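# Move top plate from tray stack onto taped table area

## Task

Lift the uppermost plate off the stack sitting in the tray and set it down on the table so that no part of it extends beyond the blue tape outline. Every remaining plate must still be inside the tray with none resting on or hanging over a tray wall, and the tray must be left undisturbed in its original state. Everything must stay in place by itself once the robot lets go; finish by releasing suction and withdrawing the arm.

## Robot and tools

ROBOT. Two six-joint UR12e-style arms, left_arm and right_arm, each ending in a suction cup instead of fingers. Bases in the scene frame: left_arm at (-0.062, +0.478, 0), right_arm at (-0.012, -0.679, 0), both almost unrotated about z. The names are labels only, not image sides.

FRAME. One shared scene frame, in metres: origin on the table surface midway between the arms, +x away from the robot over the table, +y toward left_arm, +z up. Quaternions are written w first (qw, qx, qy, qz). Each arm's controlled point is its cup point: the centre of the cup rim. The cup opens along that point's own +z axis, so a downward-facing cup has its +z pointing to scene -z. From roughly 7 cm back from the rim the tool body and wrist camera bulge out up to about 8 cm sideways, so leave clearance near tray walls.

THE 16-NUMBER ROW. Every motion command is one row of 16 numbers covering both arms: left x, y, z, qw, qx, qy, qz, suction, then right x, y, z, qw, qx, qy, qz, suction. Positions and quaternions are absolute goal poses for the cup point in the scene frame, not offsets. Suction lies in [-1, 1]: 1 means full vacuum (roughly 55 kPa under ambient), a smaller positive value requests that fraction, and 0.05 or less switches it off. Suction keeps its last value, but a 0 you send counts as an order, so repeat each arm's current suction value to leave it alone. An arm that should not move must get its exact last-reported position and quaternion in every row. Keep orientation steady by resending your own chosen quaternion rather than the drifting reported one.

TOOLS.
execute_actions: argument actions, a list with zero or one entry. Empty list: just report the state. {"rows": [...], "steps": n}: 1 to 15 rows, n from 1 to 15 control steps of 1/30 s (15 if omitted); each row covers one step and the final row repeats. {"steps": n} alone waits up to 300 steps, counted from the previous result, so your thinking time eats into it. Optional pictures (boolean) toggles camera images. A call is rejected outright, with nothing sent, if a target sits over 0.6 m from the arm's last reported position along any cup-point axis.
move: target is one 16-number row as above. Each cup point travels a straight line to its goal, all finishing together, lasting 0.5 to 10 s (cut off at 10 s). speed is the path's top speed in m/s, 0.002 to 0.5, default 0.25; rotation is capped at twice that value in rad/s. stop_force (13 to 80 N, one value for both arms, unavailable in the first 0.2 s) ends an arm's path once its wrist sensor feels that much extra push opposing the motion for two steps; the arm then steps back slightly and holds. Use it only with slow speeds, not while the cup is rotating, and not when pulling away from something the cup presses on. Moves ignore obstacles and the other arm. The result adds a move: line giving how each arm finished (done, off_target, moving, held, fault, contact) and flags such as limits=paced (goal clipped) or limits=held (steps blocked), plus each arm's remaining distance to its goal.
wait: seconds, 0 to 10; sends nothing new.
zoom_image: camera (cam_head_left, cam_head_right, cam_left_wrist, cam_right_wrist) and region [x0, y0, x1, y1] in pixels from the top-left, no larger than 504 by 504.
read_manual: section "licences" only; licence text, no motion.
finished_scene: scene, the current scene number; ends it for good and grades it.

MOTION LIMITS. Each control step the commanded pose is clamped to within 100 mm and 16 degrees of the measured pose, and commands are smoothed with about 0.17 s lag. Position wins over orientation if both cannot be met. Long moves may stop short; check the reported pose and Hand target line, then send the remainder.

RESULTS. The state line lists each arm's cup point position, quaternion and velocities; printed positions get less accurate at long reach. HELD marks steps where a command was partly blocked; pose unreachable names an arm whose command the clearance check altered. suction_measured shows achieved vacuum (near 0 means no seal; up to 0.15 below command on a tight surface); part_present turns 1 at 0.50 and back to 0 below 0.45. Wrist force and Wrist torque are in the cup point's own axes, carry offsets up to about 5.5 N and noise, and saturate near 100 N. Joint torques are raw drive outputs, not contact loads. MOTOR HOT appears at 70 °C; at 85 °C the arm brakes until cool.

CAMERAS. cam_head_left and cam_head_right (896x504, pinhole) look down over the table; cam_left_wrist and cam_right_wrist (616x616, fisheye) ride on the tools. Calibration lines give K, distortion and world-to-camera transforms, only approximately accurate.

GRIPPING. Seal the 29 mm rim fully on a flat, smooth area of the plate, away from its rim edge and any holes, with suction on. Under vacuum the cup compresses, so the held plate ends up to about 10 mm nearer the tool. To release, rest the plate on the table first, then turn suction off and lift at least 15 mm. If the cup seals to the table, switch suction off to free it.

AVOID. Arms are stiff: aiming even slightly beyond a contact can trigger a fault that freezes the arm for 10 s. Faults come from 150 N external force or joint torque at its limit (303, 303, 138, 49.6, 49.6, 49.6 N m from shoulder to wrist 3). Do not let the arms collide, do not drop or slam the plate, do not shove the tray or knock anything off the table. Loose objects may occasionally get nudged by outside pushes.

Each tool is called after "Emit:" by a JSON object that holds its "method" and its "body", one argument or row to a line.

## Session

I'll start by looking at the current state of the scene.

Emit:
{"method": "execute_actions", "body": {
  "actions": []
}}

Scene clock: 0.00 s of 4900.00 s.
left_arm: end_effector_position=(+0.5679, +0.5010, +0.2273) suction_measured=0.01 part_present=0 end_effector_quat_wxyz=(+0.001, -0.277, +0.961, +0.000) end_effector_velocity=(+0.000, -0.000, +0.001) end_effector_angular_velocity=(-0.000, -0.001, -0.002) | right_arm: end_effector_position=(+0.6133, -0.7501, +0.2281) suction_measured=0.00 part_present=0 end_effector_quat_wxyz=(+0.001, +0.312, +0.950, +0.000) end_effector_velocity=(+0.000, -0.001, +0.000) end_effector_angular_velocity=(-0.003, +0.000, +0.000)
Joint positions: left_arm=[-0.282 -1.555  2.143 -2.16  -1.569  2.337] | right_arm=[-0.28  -1.556  2.143 -2.159 -1.57  -2.9  ]
Joint velocities: left_arm=[ 0.    -0.001 -0.    -0.    -0.     0.002] | right_arm=[-0.     0.    -0.    -0.001 -0.003 -0.   ]
Joint torques (N m, as the arm reports them, + toward a larger angle): no reading
Wrist force (N, on the end effector, along its own x y z axes, offset not removed): no reading
Wrist torque (N m, same axes, about the end effector's origin, offset not removed): no reading
Hand target (left_arm): +0.568, +0.501, +0.227; +0.001, -0.277, +0.961, +0.000
Hand target (right_arm): +0.613, -0.750, +0.228; +0.001, +0.312, +0.950, +0.000

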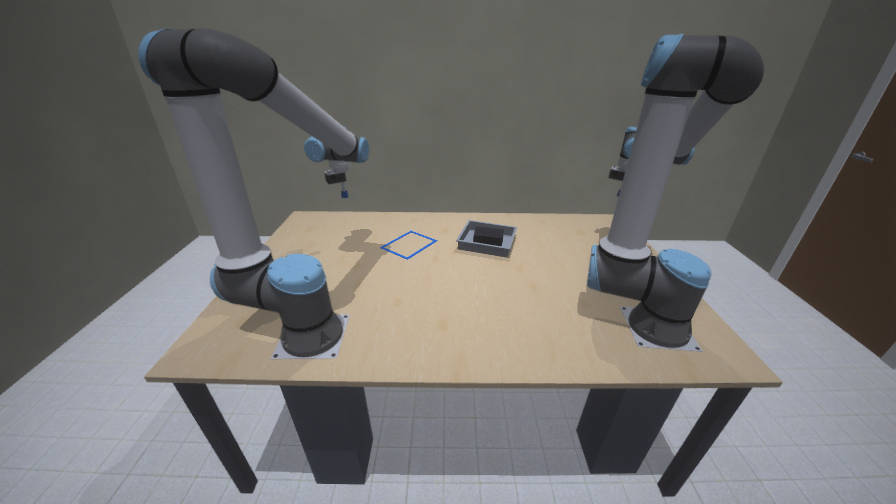

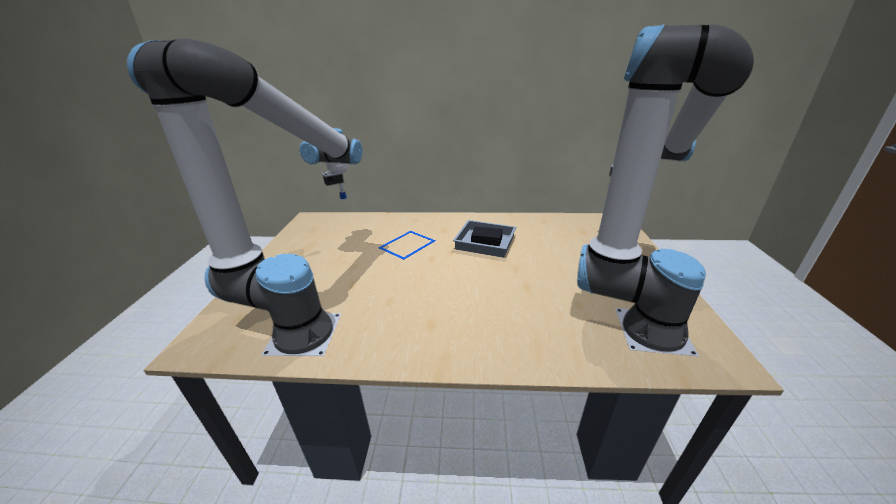

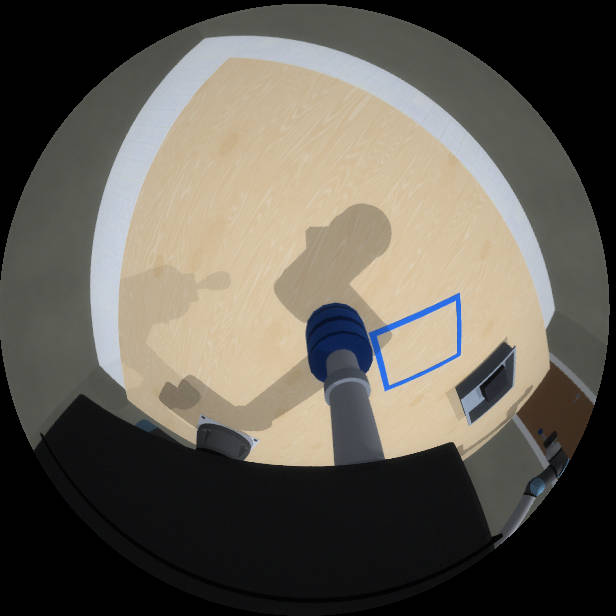

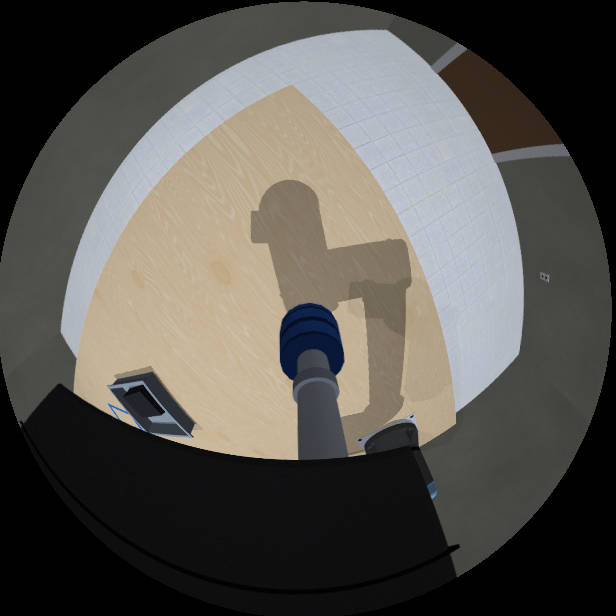

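Emit:
{"method": "zoom_image", "body": {
  "camera": "cam_head_left",
  "region": [370, 205, 530, 275]
}}

Emit:
{"method": "zoom_image", "body": {
  "camera": "cam_head_right",
  "region": [370, 205, 530, 275]
}}

Emit:
{"method": "zoom_image", "body": {
  "camera": "cam_left_wrist",
  "region": [360, 280, 530, 440]
}}

Region (370, 205, 530, 275) of cam_head_left's 896x504 image, scaled by 3.150, with more detail than that image has; it fills the top 220 rows of this view, and the rest is white.

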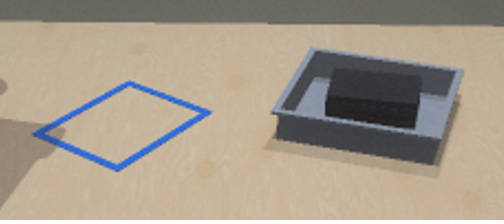

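Region (370, 205, 530, 275) of cam_head_right's 896x504 image, scaled by 3.150, with more detail than that image has; it fills the top 220 rows of this view, and the rest is white.

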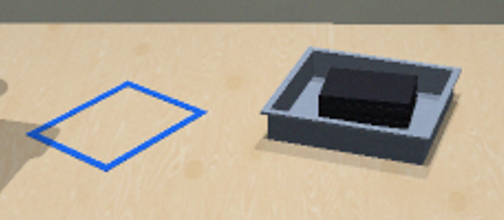

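Region (360, 280, 530, 440) of cam_left_wrist's 616x616 image, scaled by 2.965, with more detail than that image has; it fills the top 474 rows of this view, and the rest is white.

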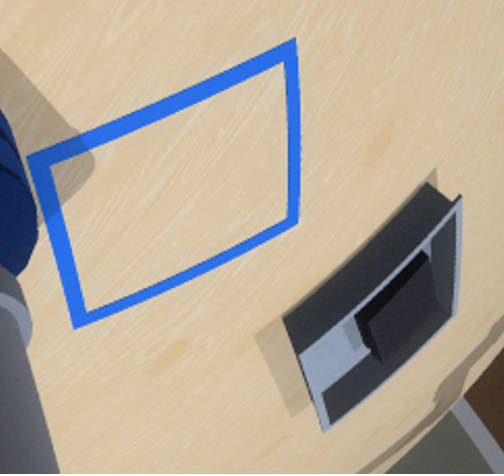

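Emit:
{"method": "zoom_image", "body": {
  "camera": "cam_head_left",
  "region": [450, 212, 526, 264]
}}

Emit:
{"method": "zoom_image", "body": {
  "camera": "cam_head_right",
  "region": [448, 212, 524, 264]
}}

Emit:
{"method": "zoom_image", "body": {
  "camera": "cam_right_wrist",
  "region": [95, 355, 210, 450]
}}

Region (450, 212, 526, 264) of cam_head_left's 896x504 image, scaled by 6.632, with more detail than that image has; it fills the top 345 rows of this view, and the rest is white.

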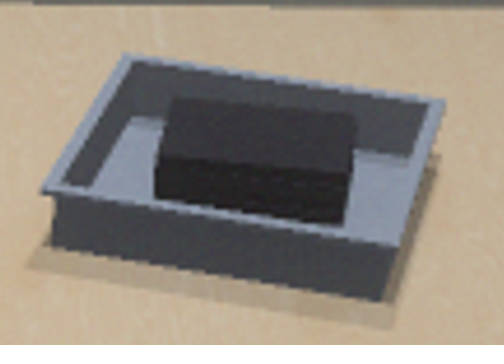

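Region (448, 212, 524, 264) of cam_head_right's 896x504 image, scaled by 6.632, with more detail than that image has; it fills the top 345 rows of this view, and the rest is white.

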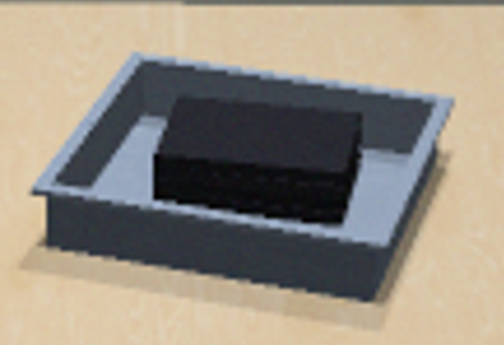

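Region (95, 355, 210, 450) of cam_right_wrist's 616x616 image, scaled by 4.383, with more detail than that image has; it fills the top 416 rows of this view, and the rest is white.

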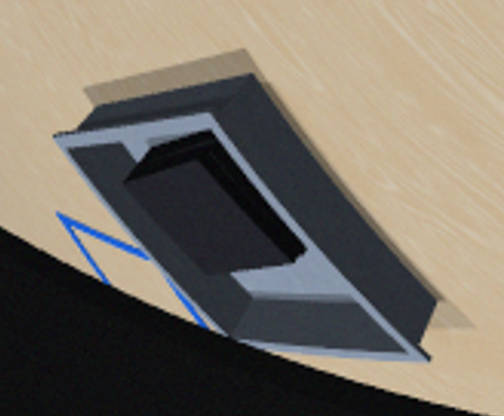

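Emit:
{"method": "move", "body": {
  "target": [0.543, -0.166, 0.15, 0, 0.0872, 0.9962, 0, 0, 0.6133, -0.7501, 0.2281, 0.001, 0.312, 0.950, 0.000, 0],
  "speed": 0.45
}}

Scene clock: 8.47 s of 4900.00 s.
left_arm: end_effector_position=(+0.5420, -0.1665, +0.1496) suction_measured=0.01 part_present=0 end_effector_quat_wxyz=(+0.000, +0.087, +0.996, -0.001) end_effector_velocity=(-0.000, -0.001, -0.002) end_effector_angular_velocity=(+0.002, +0.002, -0.000) | right_arm: end_effector_position=(+0.6133, -0.7501, +0.2281) suction_measured=0.00 part_present=0 end_effector_quat_wxyz=(+0.001, +0.312, +0.950, +0.000) end_effector_velocity=(-0.000, +0.000, -0.001) end_effector_angular_velocity=(+0.001, +0.000, -0.002)
Joint positions: left_arm=[-1.054 -1.1    1.712 -2.184 -1.571  2.3  ] | right_arm=[-0.28  -1.556  2.143 -2.16  -1.571 -2.9  ]
Joint velocities: left_arm=[-0.001  0.004 -0.002  0.001 -0.001 -0.   ] | right_arm=[-0.    -0.     0.001 -0.     0.001  0.001]
Joint torques (N m, as the arm reports them, + toward a larger angle): left_arm=[-15.61 -52.17 -42.66  -0.47  -1.85   2.78] | right_arm=[ 12.15 -25.49 -34.09  -6.09  -1.88  -1.66]
Wrist force (N, on the end effector, along its own x y z axes, offset not removed): left_arm=[1.5 2.7 -0.9] | right_arm=[3.0 0.7 3.5]
Wrist torque (N m, same axes, about the end effector's origin, offset not removed): left_arm=[0.67 -0.18 -0.15] | right_arm=[-0.15 -0.57 0.27]
Hand target (left_arm): +0.542, -0.167, +0.150; +0.000, +0.087, +0.996, -0.001
Hand target (right_arm): +0.613, -0.750, +0.228; +0.001, +0.312, +0.950, +0.000
Off the commanded pose (left_arm): 0.001 m, 0 deg.
Off the commanded pose (right_arm): 0.000 m, 0 deg.
After step 90, 3.33 s passed at rest.
move: done
camera_calibration (this result's frames):
cam_left_wrist: T_world_to_cam=[[-0.216362, -0.975676, -0.0352535, -0.0252115], [-0.905741, 0.187113, 0.380292, 0.473509], [-0.364446, 0.114212, -0.924194, 0.455174], [0, 0, 0, 1]] pos_world=[0.589308, -0.165184, 0.239709]
cam_right_wrist: T_world_to_cam=[[-0.580269, -0.814154, 0.0210149, -0.257312], [-0.751103, 0.54495, 0.372658, 0.795483], [-0.314853, 0.200458, -0.927731, 0.657094], [0, 0, 0, 1]] pos_world=[0.655068, -0.77471, 0.31857]

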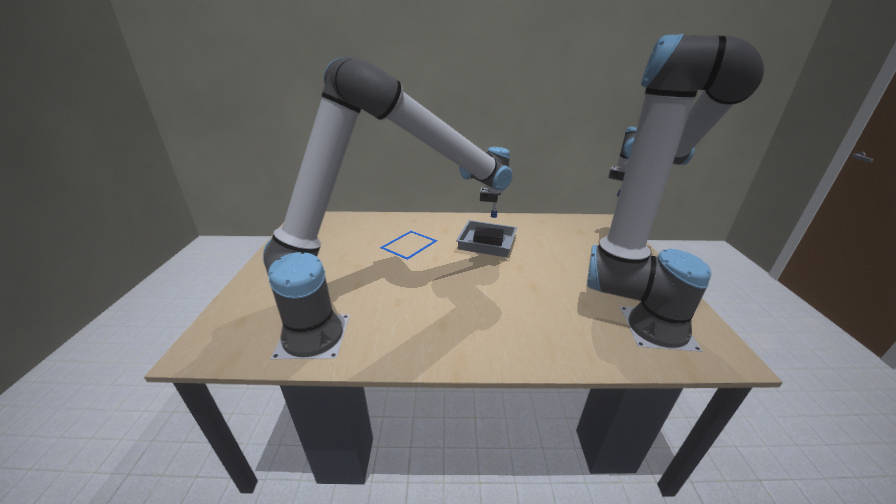

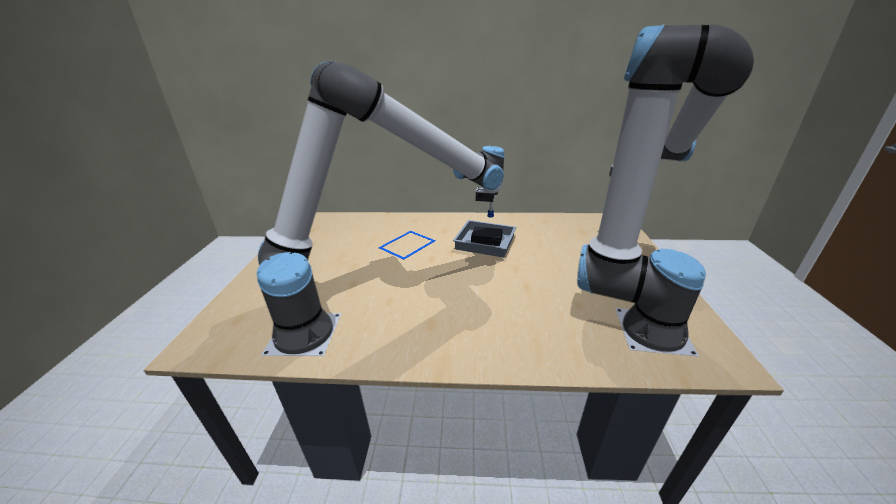

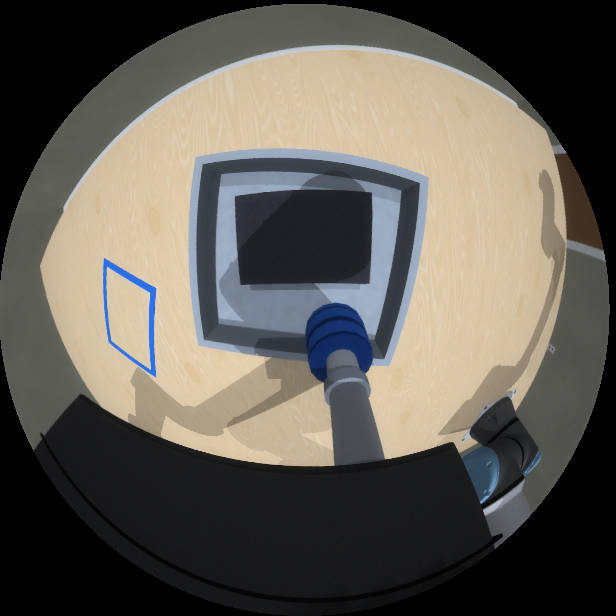

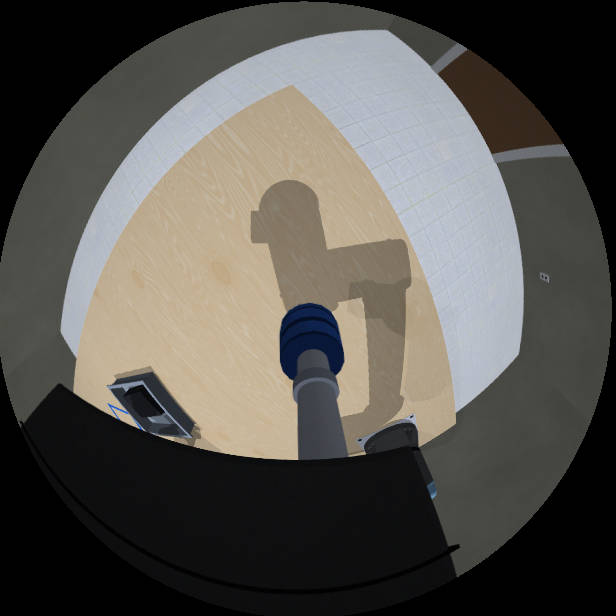

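Emit:
{"method": "zoom_image", "body": {
  "camera": "cam_left_wrist",
  "region": [180, 140, 440, 400]
}}

Emit:
{"method": "zoom_image", "body": {
  "camera": "cam_left_wrist",
  "region": [225, 175, 385, 295]
}}

Emit:
{"method": "zoom_image", "body": {
  "camera": "cam_head_left",
  "region": [445, 180, 530, 264]
}}

Region (180, 140, 440, 400) of cam_left_wrist's 616x616 image, scaled by 1.938, with more detail than that image has.

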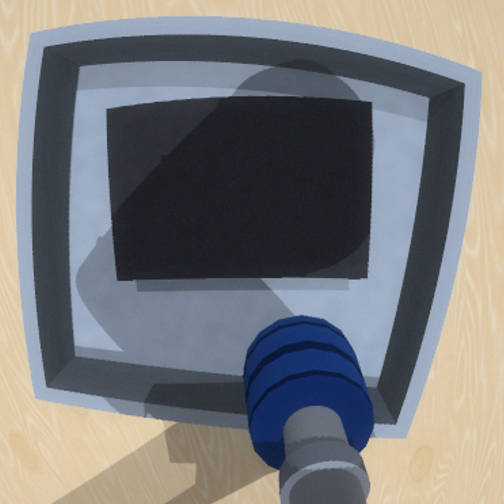

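Region (225, 175, 385, 295) of cam_left_wrist's 616x616 image, scaled by 3.150, with more detail than that image has; it fills the top 378 rows of this view, and the rest is white.

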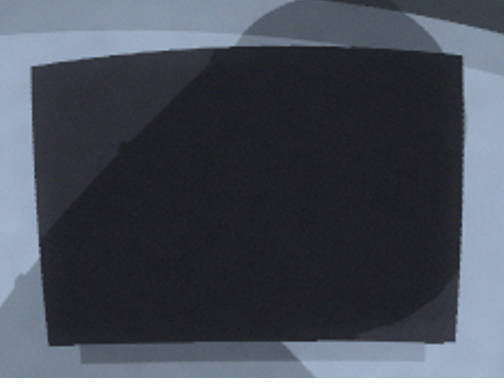

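Region (445, 180, 530, 264) of cam_head_left's 896x504 image, scaled by 5.929, with more detail than that image has; it fills the top 498 rows of this view, and the rest is white.

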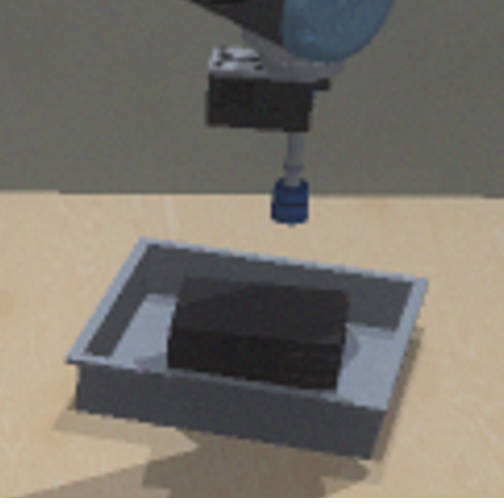

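Emit:
{"method": "move", "body": {
  "target": [0.588, -0.155, 0.064, 0, 0.0872, 0.9962, 0, 0, 0.6133, -0.7501, 0.2281, 0.001, 0.312, 0.950, 0.000, 0],
  "speed": 0.2
}}

Scene clock: 19.50 s of 4900.00 s.
left_arm: end_effector_position=(+0.5879, -0.1550, +0.0640) suction_measured=0.01 part_present=0 end_effector_quat_wxyz=(+0.000, +0.087, +0.996, +0.000) end_effector_velocity=(+0.001, -0.000, +0.001) end_effector_angular_velocity=(-0.002, -0.001, +0.000) | right_arm: end_effector_position=(+0.6133, -0.7501, +0.2281) suction_measured=0.00 part_present=0 end_effector_quat_wxyz=(+0.001, +0.312, +0.950, -0.000) end_effector_velocity=(-0.000, -0.000, -0.000) end_effector_angular_velocity=(-0.000, +0.000, -0.000)
Joint positions: left_arm=[-1.003 -0.981  1.701 -2.291 -1.571  2.351] | right_arm=[-0.28  -1.556  2.143 -2.16  -1.571 -2.9  ]
Joint velocities: left_arm=[ 0.001 -0.    -0.001 -0.001 -0.     0.   ] | right_arm=[-0. -0.  0. -0. -0.  0.]
Joint torques (N m, as the arm reports them, + toward a larger angle): left_arm=[  9.85 -56.95 -39.76  -6.56   2.11   2.96] | right_arm=[ 13.62 -26.12 -33.45  -5.97  -2.2   -1.57]
Wrist force (N, on the end effector, along its own x y z axes, offset not removed): left_arm=[0.3 3.3 -2.3] | right_arm=[5.7 1.7 -3.6]
Wrist torque (N m, same axes, about the end effector's origin, offset not removed): left_arm=[0.81 -0.11 -0.22] | right_arm=[0.24 -0.42 -0.06]
Hand target (left_arm): +0.588, -0.155, +0.064; +0.000, +0.087, +0.996, +0.000
Hand target (right_arm): +0.613, -0.750, +0.228; +0.001, +0.312, +0.950, -0.000
Off the commanded pose (left_arm): 0.000 m, 0 deg.
Off the commanded pose (right_arm): 0.000 m, 0 deg.
After step 90, 7.03 s passed at rest.
move: done
camera_calibration (this result's frames):
cam_left_wrist: T_world_to_cam=[[-0.216515, -0.975598, -0.0364588, -0.00680628], [-0.905583, 0.186744, 0.380849, 0.545338], [-0.364747, 0.115476, -0.923918, 0.391864], [0, 0, 0, 1]] pos_world=[0.635306, -0.153729, 0.154111]
cam_right_wrist: T_world_to_cam=[[-0.580269, -0.814154, 0.0210148, -0.257312], [-0.751103, 0.54495, 0.372657, 0.795484], [-0.314852, 0.200457, -0.927731, 0.657093], [0, 0, 0, 1]] pos_world=[0.655068, -0.77471, 0.31857]

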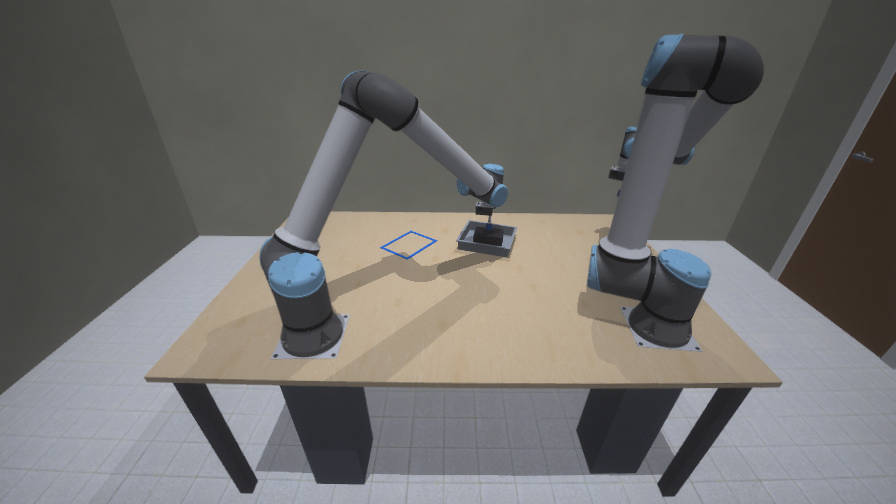

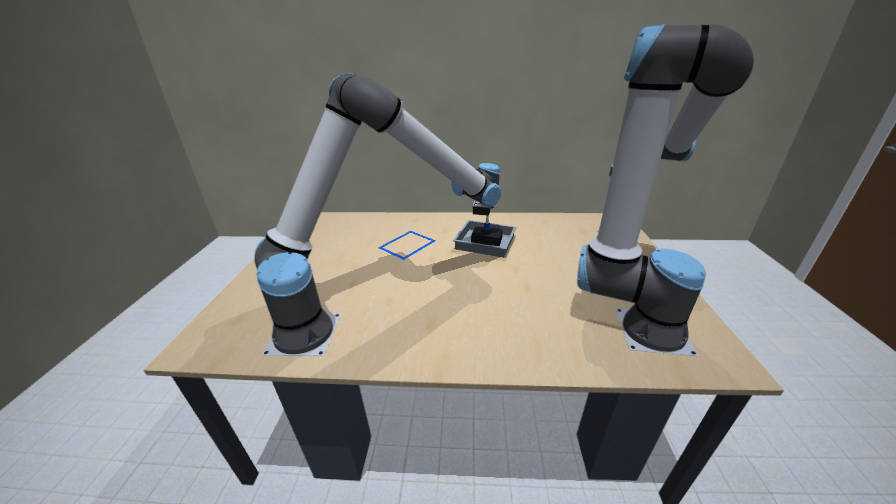

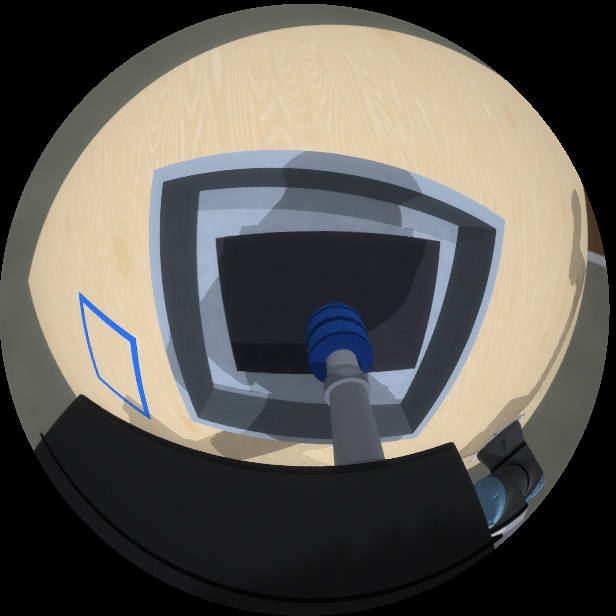

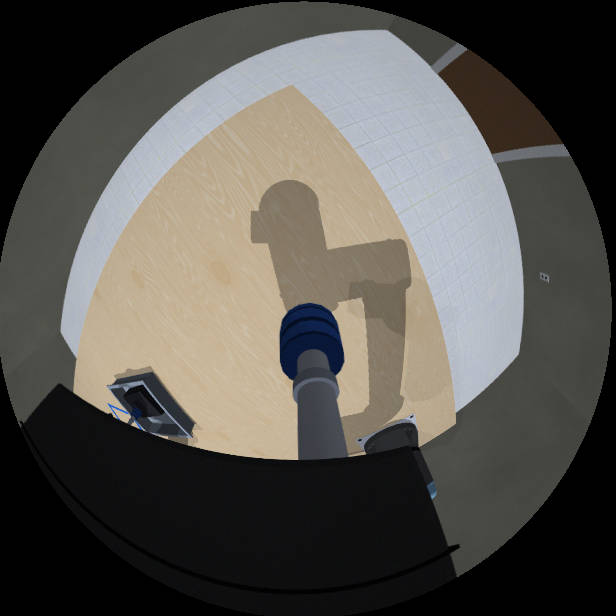

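Emit:
{"method": "zoom_image", "body": {
  "camera": "cam_left_wrist",
  "region": [200, 215, 460, 390]
}}

Emit:
{"method": "zoom_image", "body": {
  "camera": "cam_head_left",
  "region": [455, 195, 525, 260]
}}

Region (200, 215, 460, 390) of cam_left_wrist's 616x616 image, scaled by 1.938, with more detail than that image has; it fills the top 339 rows of this view, and the rest is white.

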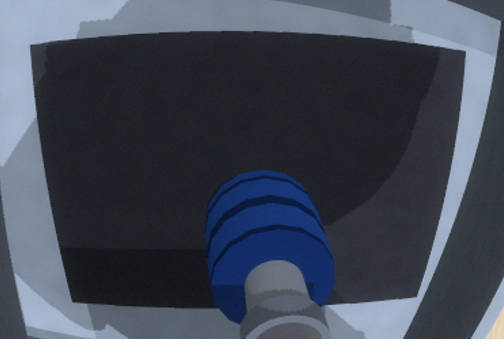

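Region (455, 195, 525, 260) of cam_head_left's 896x504 image, scaled by 7.200, with more detail than that image has; it fills the top 468 rows of this view, and the rest is white.

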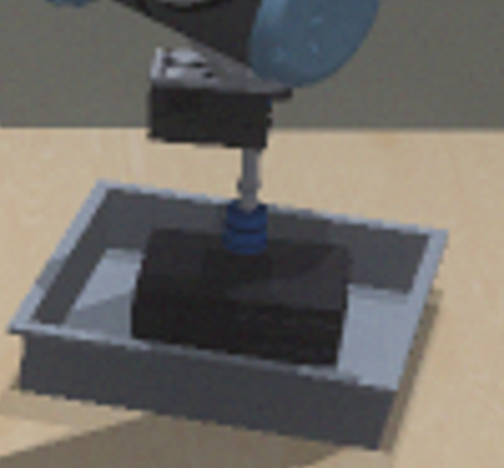

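Emit:
{"method": "move", "body": {
  "target": [0.588, -0.156, 0.043, 0, 0.0872, 0.9962, 0, 1, 0.6133, -0.7501, 0.2281, 0.001, 0.312, 0.950, 0.000, 0],
  "speed": 0.02,
  "stop_force": 15
}}

Scene clock: 23.50 s of 4900.00 s.
left_arm: end_effector_position=(+0.5880, -0.1560, +0.0431) suction_measured=0.38 part_present=0 end_effector_quat_wxyz=(+0.000, +0.087, +0.996, +0.000) end_effector_velocity=(-0.000, -0.000, -0.002) end_effector_angular_velocity=(+0.000, +0.000, -0.001) | right_arm: end_effector_position=(+0.6133, -0.7501, +0.2281) suction_measured=0.00 part_present=0 end_effector_quat_wxyz=(+0.001, +0.312, +0.950, -0.000) end_effector_velocity=(+0.000, -0.000, +0.000) end_effector_angular_velocity=(-0.001, -0.001, -0.001)
Joint positions: left_arm=[-1.004 -0.957  1.707 -2.321 -1.571  2.35 ] | right_arm=[-0.28  -1.556  2.143 -2.16  -1.571 -2.9  ]
Joint velocities: left_arm=[ 0.     0.002  0.    -0.002 -0.     0.001] | right_arm=[ 0.    -0.     0.    -0.002 -0.001  0.001]
Joint torques (N m, as the arm reports them, + toward a larger angle): left_arm=[-16.54 -60.05 -23.37  -6.69  -0.46  -1.98] | right_arm=[ 12.34 -26.96 -33.49  -5.99  -2.23  -1.72]
Wrist force (N, on the end effector, along its own x y z axes, offset not removed): left_arm=[-1.9 2.7 0.8] | right_arm=[4.8 7.0 4.1]
Wrist torque (N m, same axes, about the end effector's origin, offset not removed): left_arm=[0.73 0.17 -0.14] | right_arm=[0.72 -0.65 -0.18]
Hand target (left_arm): +0.588, -0.156, +0.043; -0.000, +0.087, +0.996, -0.000
Hand target (right_arm): +0.613, -0.750, +0.228; +0.001, +0.312, +0.950, -0.000
Off the commanded pose (left_arm): 0.000 m, 0 deg.
Off the commanded pose (right_arm): 0.000 m, 0 deg.
move: done
camera_calibration (this result's frames):
cam_left_wrist: T_world_to_cam=[[-0.216497, -0.975603, -0.0364318, -0.00855909], [-0.905595, 0.186741, 0.380822, 0.553556], [-0.364728, 0.115439, -0.92393, 0.372659], [0, 0, 0, 1]] pos_world=[0.635363, -0.154741, 0.133193]
cam_right_wrist: T_world_to_cam=[[-0.580269, -0.814154, 0.0210149, -0.257312], [-0.751103, 0.54495, 0.372657, 0.795484], [-0.314852, 0.200457, -0.927731, 0.657093], [0, 0, 0, 1]] pos_world=[0.655068, -0.77471, 0.31857]

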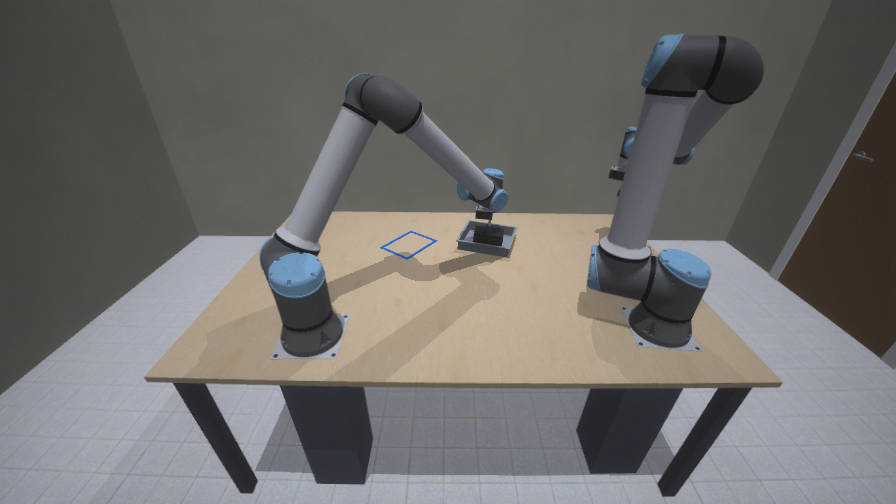

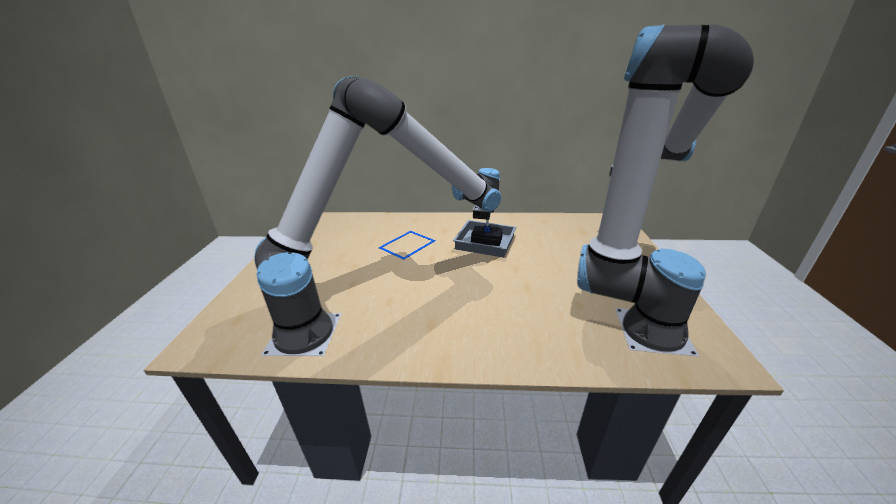

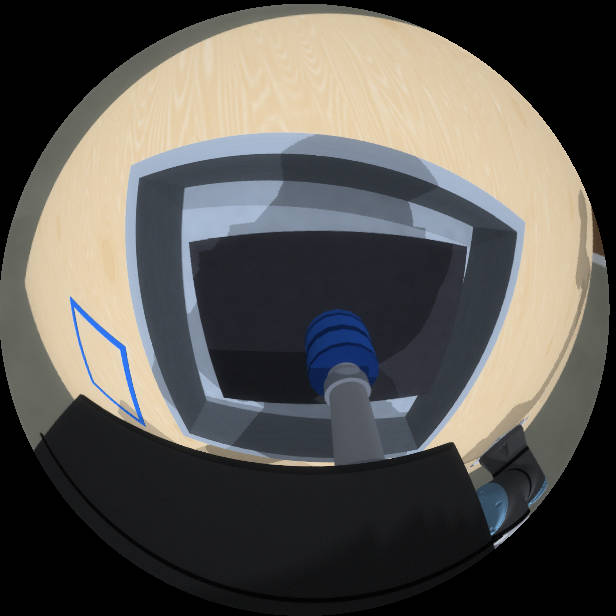

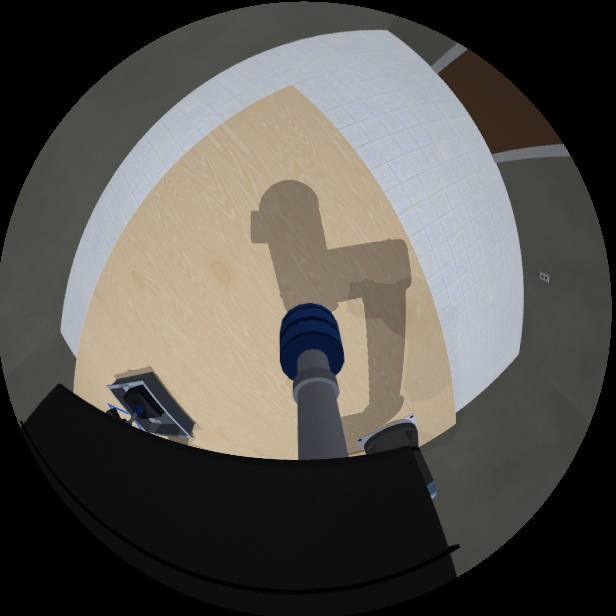

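The cup has sealed and vacuum is building. I'll check where it settles.

Emit:
{"method": "execute_actions", "body": {
  "actions": [
    {"steps": 20}
  ]
}}

Scene clock: 24.17 s of 4900.00 s.
left_arm: end_effector_position=(+0.5880, -0.1560, +0.0430) suction_measured=1.00 part_present=1 end_effector_quat_wxyz=(+0.000, +0.087, +0.996, +0.000) end_effector_velocity=(+0.000, +0.000, -0.000) end_effector_angular_velocity=(+0.000, -0.000, +0.001) | right_arm: end_effector_position=(+0.6133, -0.7501, +0.2281) suction_measured=0.00 part_present=0 end_effector_quat_wxyz=(+0.001, +0.312, +0.950, +0.000) end_effector_velocity=(-0.000, -0.000, -0.000) end_effector_angular_velocity=(-0.002, +0.001, +0.002)
Joint positions: left_arm=[-1.004 -0.957  1.707 -2.321 -1.571  2.35 ] | right_arm=[-0.28  -1.556  2.143 -2.16  -1.571 -2.9  ]
Joint velocities: left_arm=[ 0.     0.    -0.     0.     0.001 -0.001] | right_arm=[ 0.001  0.    -0.     0.001 -0.002 -0.001]
Joint torques (N m, as the arm reports them, + toward a larger angle): left_arm=[-16.09 -60.62 -23.68  -6.66  -2.21  -2.32] | right_arm=[ 10.78 -27.03 -33.34  -6.44  -2.1   -1.72]
Wrist force (N, on the end effector, along its own x y z axes, offset not removed): left_arm=[0.2 3.5 1.5] | right_arm=[4.6 1.9 -3.2]
Wrist torque (N m, same axes, about the end effector's origin, offset not removed): left_arm=[0.83 -0.09 -0.16] | right_arm=[-0.03 -0.67 0.16]
Hand target (left_arm): +0.588, -0.156, +0.043; -0.000, +0.087, +0.996, -0.000
Hand target (right_arm): +0.613, -0.750, +0.228; +0.001, +0.312, +0.950, -0.000
Off the commanded pose (left_arm): 0.000 m, 0 deg.
Off the commanded pose (right_arm): 0.000 m, 0 deg.
Steps of this call (steps 1 to 20: nothing new was sent). Readings (end_effector_position | what the end effector reports):
1: left_arm (+0.5880, -0.1560, +0.0431) | right_arm (+0.6133, -0.7501, +0.2281) | left_arm suction_measured=0.41 part_present=0 | right_arm suction_measured=0.00 part_present=0
2: left_arm (+0.5880, -0.1560, +0.0430) | right_arm (+0.6133, -0.7501, +0.2281) | left_arm suction_measured=0.45 part_present=0 | right_arm suction_measured=0.00 part_present=0
4: left_arm (+0.5880, -0.1560, +0.0430) | right_arm (+0.6133, -0.7501, +0.2281) | left_arm suction_measured=0.58 part_present=1 | right_arm suction_measured=0.00 part_present=0
8: left_arm (+0.5880, -0.1560, +0.0430) | right_arm (+0.6133, -0.7501, +0.2281) | left_arm suction_measured=0.78 part_present=1 | right_arm suction_measured=0.00 part_present=0
20: the state above
camera_calibration (this result's frames):
cam_left_wrist: T_world_to_cam=[[-0.216503, -0.975603, -0.0363958, -0.00857822], [-0.905582, 0.186756, 0.380846, 0.553581], [-0.364757, 0.115414, -0.923922, 0.372576], [0, 0, 0, 1]] pos_world=[0.635355, -0.154754, 0.13309]
cam_right_wrist: T_world_to_cam=[[-0.580269, -0.814154, 0.0210147, -0.257312], [-0.751103, 0.54495, 0.372658, 0.795484], [-0.314853, 0.200457, -0.927731, 0.657093], [0, 0, 0, 1]] pos_world=[0.655067, -0.77471, 0.31857]

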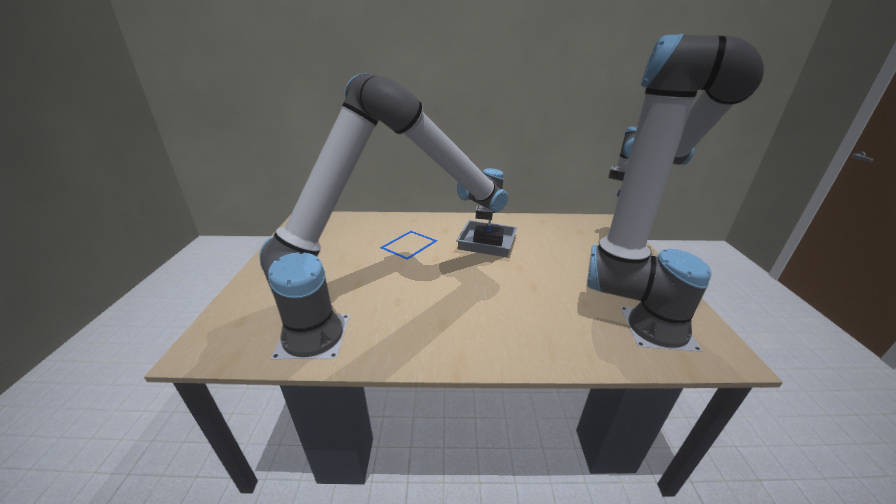

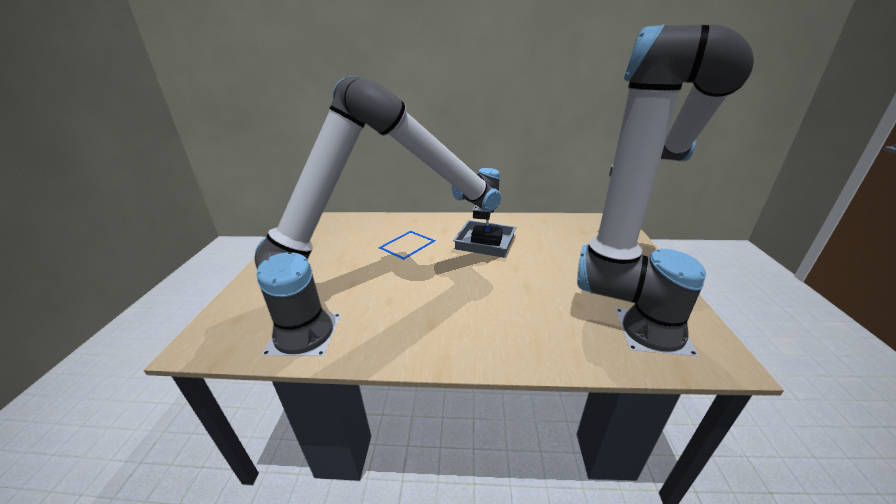

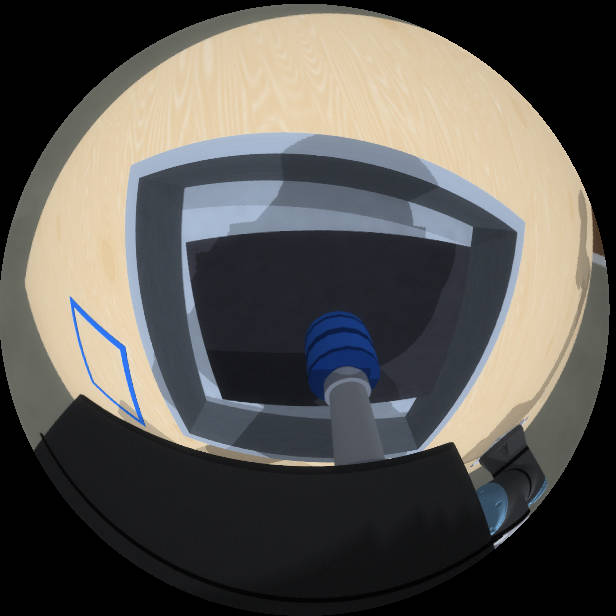

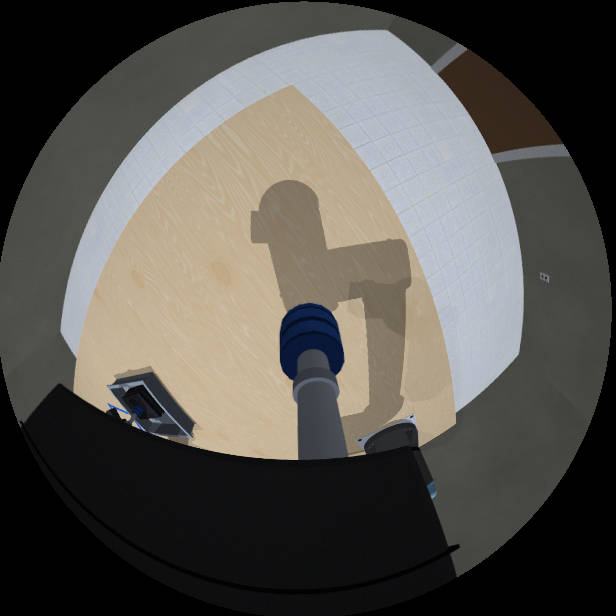

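Emit:
{"method": "zoom_image", "body": {
  "camera": "cam_head_left",
  "region": [462, 212, 518, 254]
}}

Emit:
{"method": "zoom_image", "body": {
  "camera": "cam_right_wrist",
  "region": [105, 370, 185, 435]
}}

Region (462, 212, 518, 254) of cam_head_left's 896x504 image, scaled by 9.000, with more detail than that image has; it fills the top 378 rows of this view, and the rest is white.

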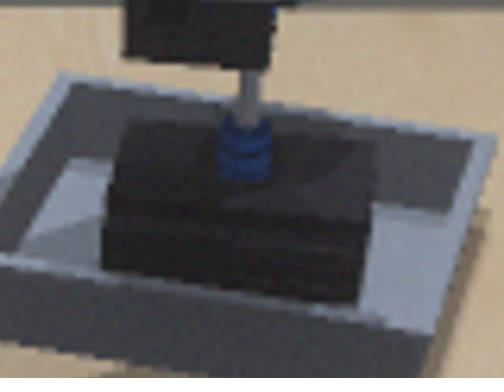

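Region (105, 370, 185, 435) of cam_right_wrist's 616x616 image, scaled by 6.300, with more detail than that image has; it fills the top 410 rows of this view, and the rest is white.

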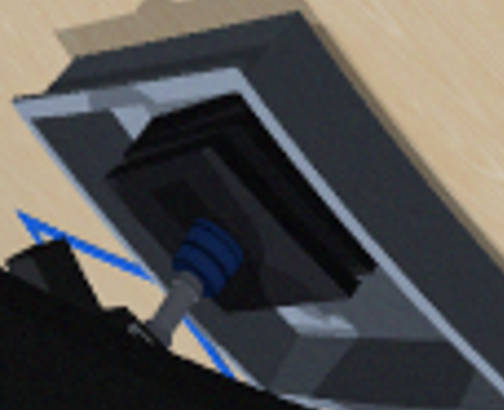

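Emit:
{"method": "move", "body": {
  "target": [0.588, -0.156, 0.075, 0, 0.0872, 0.9962, 0, 1, 0.6133, -0.7501, 0.2281, 0.001, 0.312, 0.950, 0.000, 0],
  "speed": 0.06
}}

Scene clock: 26.00 s of 4900.00 s.
left_arm: end_effector_position=(+0.5880, -0.1560, +0.0749) suction_measured=0.98 part_present=1 end_effector_quat_wxyz=(-0.000, +0.087, +0.996, +0.000) end_effector_velocity=(-0.000, +0.000, +0.001) end_effector_angular_velocity=(+0.001, +0.001, +0.000) | right_arm: end_effector_position=(+0.6133, -0.7501, +0.2281) suction_measured=0.00 part_present=0 end_effector_quat_wxyz=(+0.001, +0.312, +0.950, +0.000) end_effector_velocity=(+0.000, +0.000, +0.000) end_effector_angular_velocity=(+0.002, -0.001, +0.000)
Joint positions: left_arm=[-1.004 -0.992  1.695 -2.274 -1.571  2.35 ] | right_arm=[-0.28  -1.556  2.143 -2.16  -1.571 -2.9  ]
Joint velocities: left_arm=[ 0.    -0.001 -0.001  0.002 -0.    -0.   ] | right_arm=[ 0.    -0.    -0.     0.     0.002 -0.   ]
Joint torques (N m, as the arm reports them, + toward a larger angle): left_arm=[-15.58 -93.95 -41.62  -0.88  -1.95  -1.61] | right_arm=[ 13.1  -26.54 -33.68  -6.2   -2.02  -1.7 ]
Wrist force (N, on the end effector, along its own x y z axes, offset not removed): left_arm=[0.9 2.2 -0.7] | right_arm=[2.1 9.7 3.7]
Wrist torque (N m, same axes, about the end effector's origin, offset not removed): left_arm=[0.64 -0.11 -0.11] | right_arm=[1.43 -0.25 0.03]
Hand target (left_arm): +0.588, -0.156, +0.075; +0.000, +0.087, +0.996, -0.000
Hand target (right_arm): +0.613, -0.750, +0.228; +0.001, +0.312, +0.950, -0.000
Off the commanded pose (left_arm): 0.000 m, 0 deg.
Off the commanded pose (right_arm): 0.000 m, 0 deg.
move: done
camera_calibration (this result's frames):
cam_left_wrist: T_world_to_cam=[[-0.216505, -0.975603, -0.0363912, -0.00745376], [-0.905576, 0.186758, 0.380859, 0.541458], [-0.364771, 0.115413, -0.923917, 0.40207], [0, 0, 0, 1]] pos_world=[0.635381, -0.154798, 0.164989]
cam_right_wrist: T_world_to_cam=[[-0.580269, -0.814154, 0.0210147, -0.257312], [-0.751103, 0.54495, 0.372657, 0.795484], [-0.314852, 0.200457, -0.927731, 0.657093], [0, 0, 0, 1]] pos_world=[0.655068, -0.77471, 0.31857]

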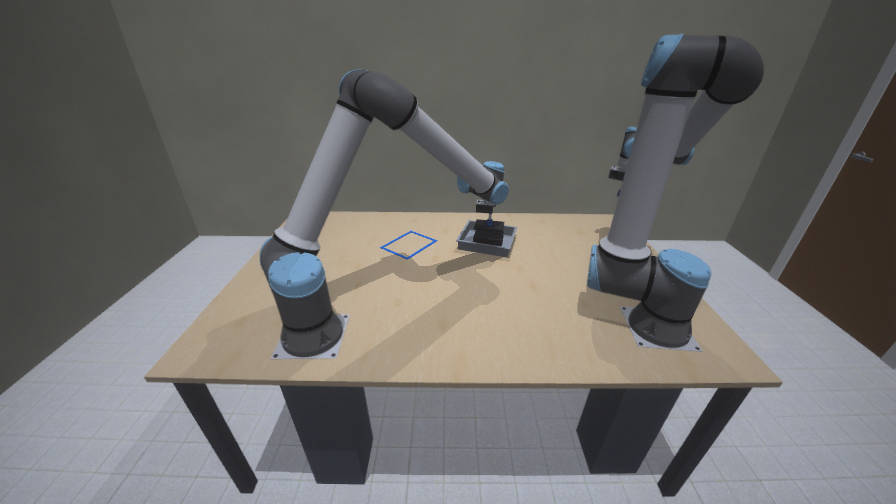

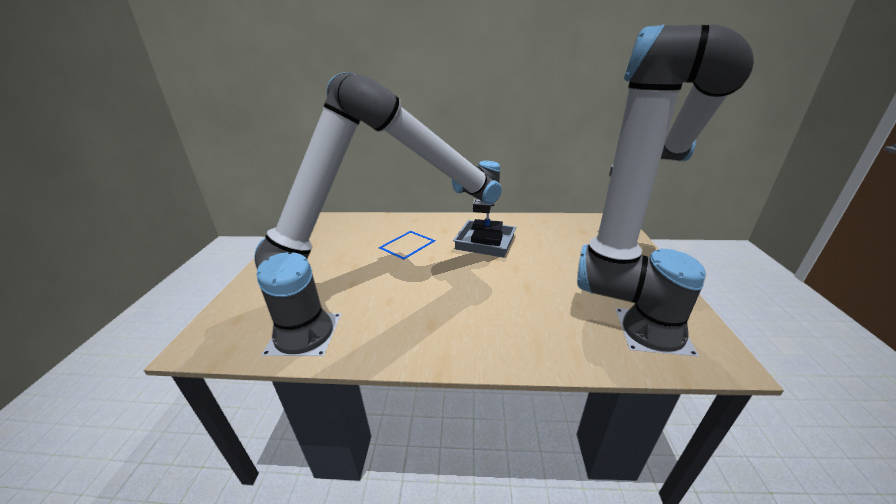

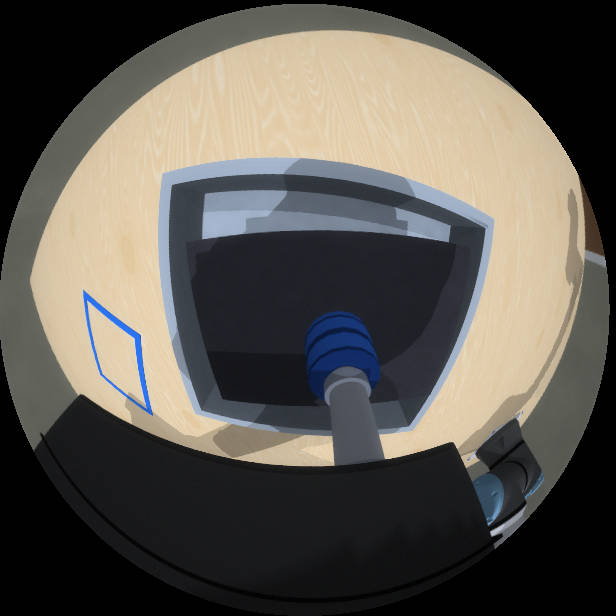

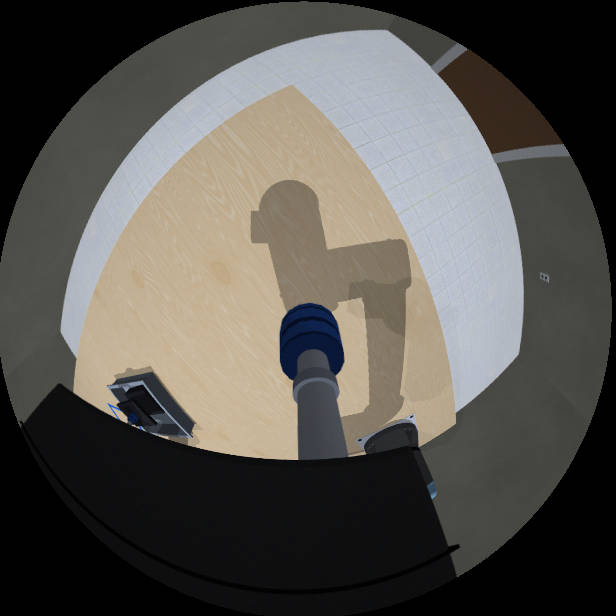

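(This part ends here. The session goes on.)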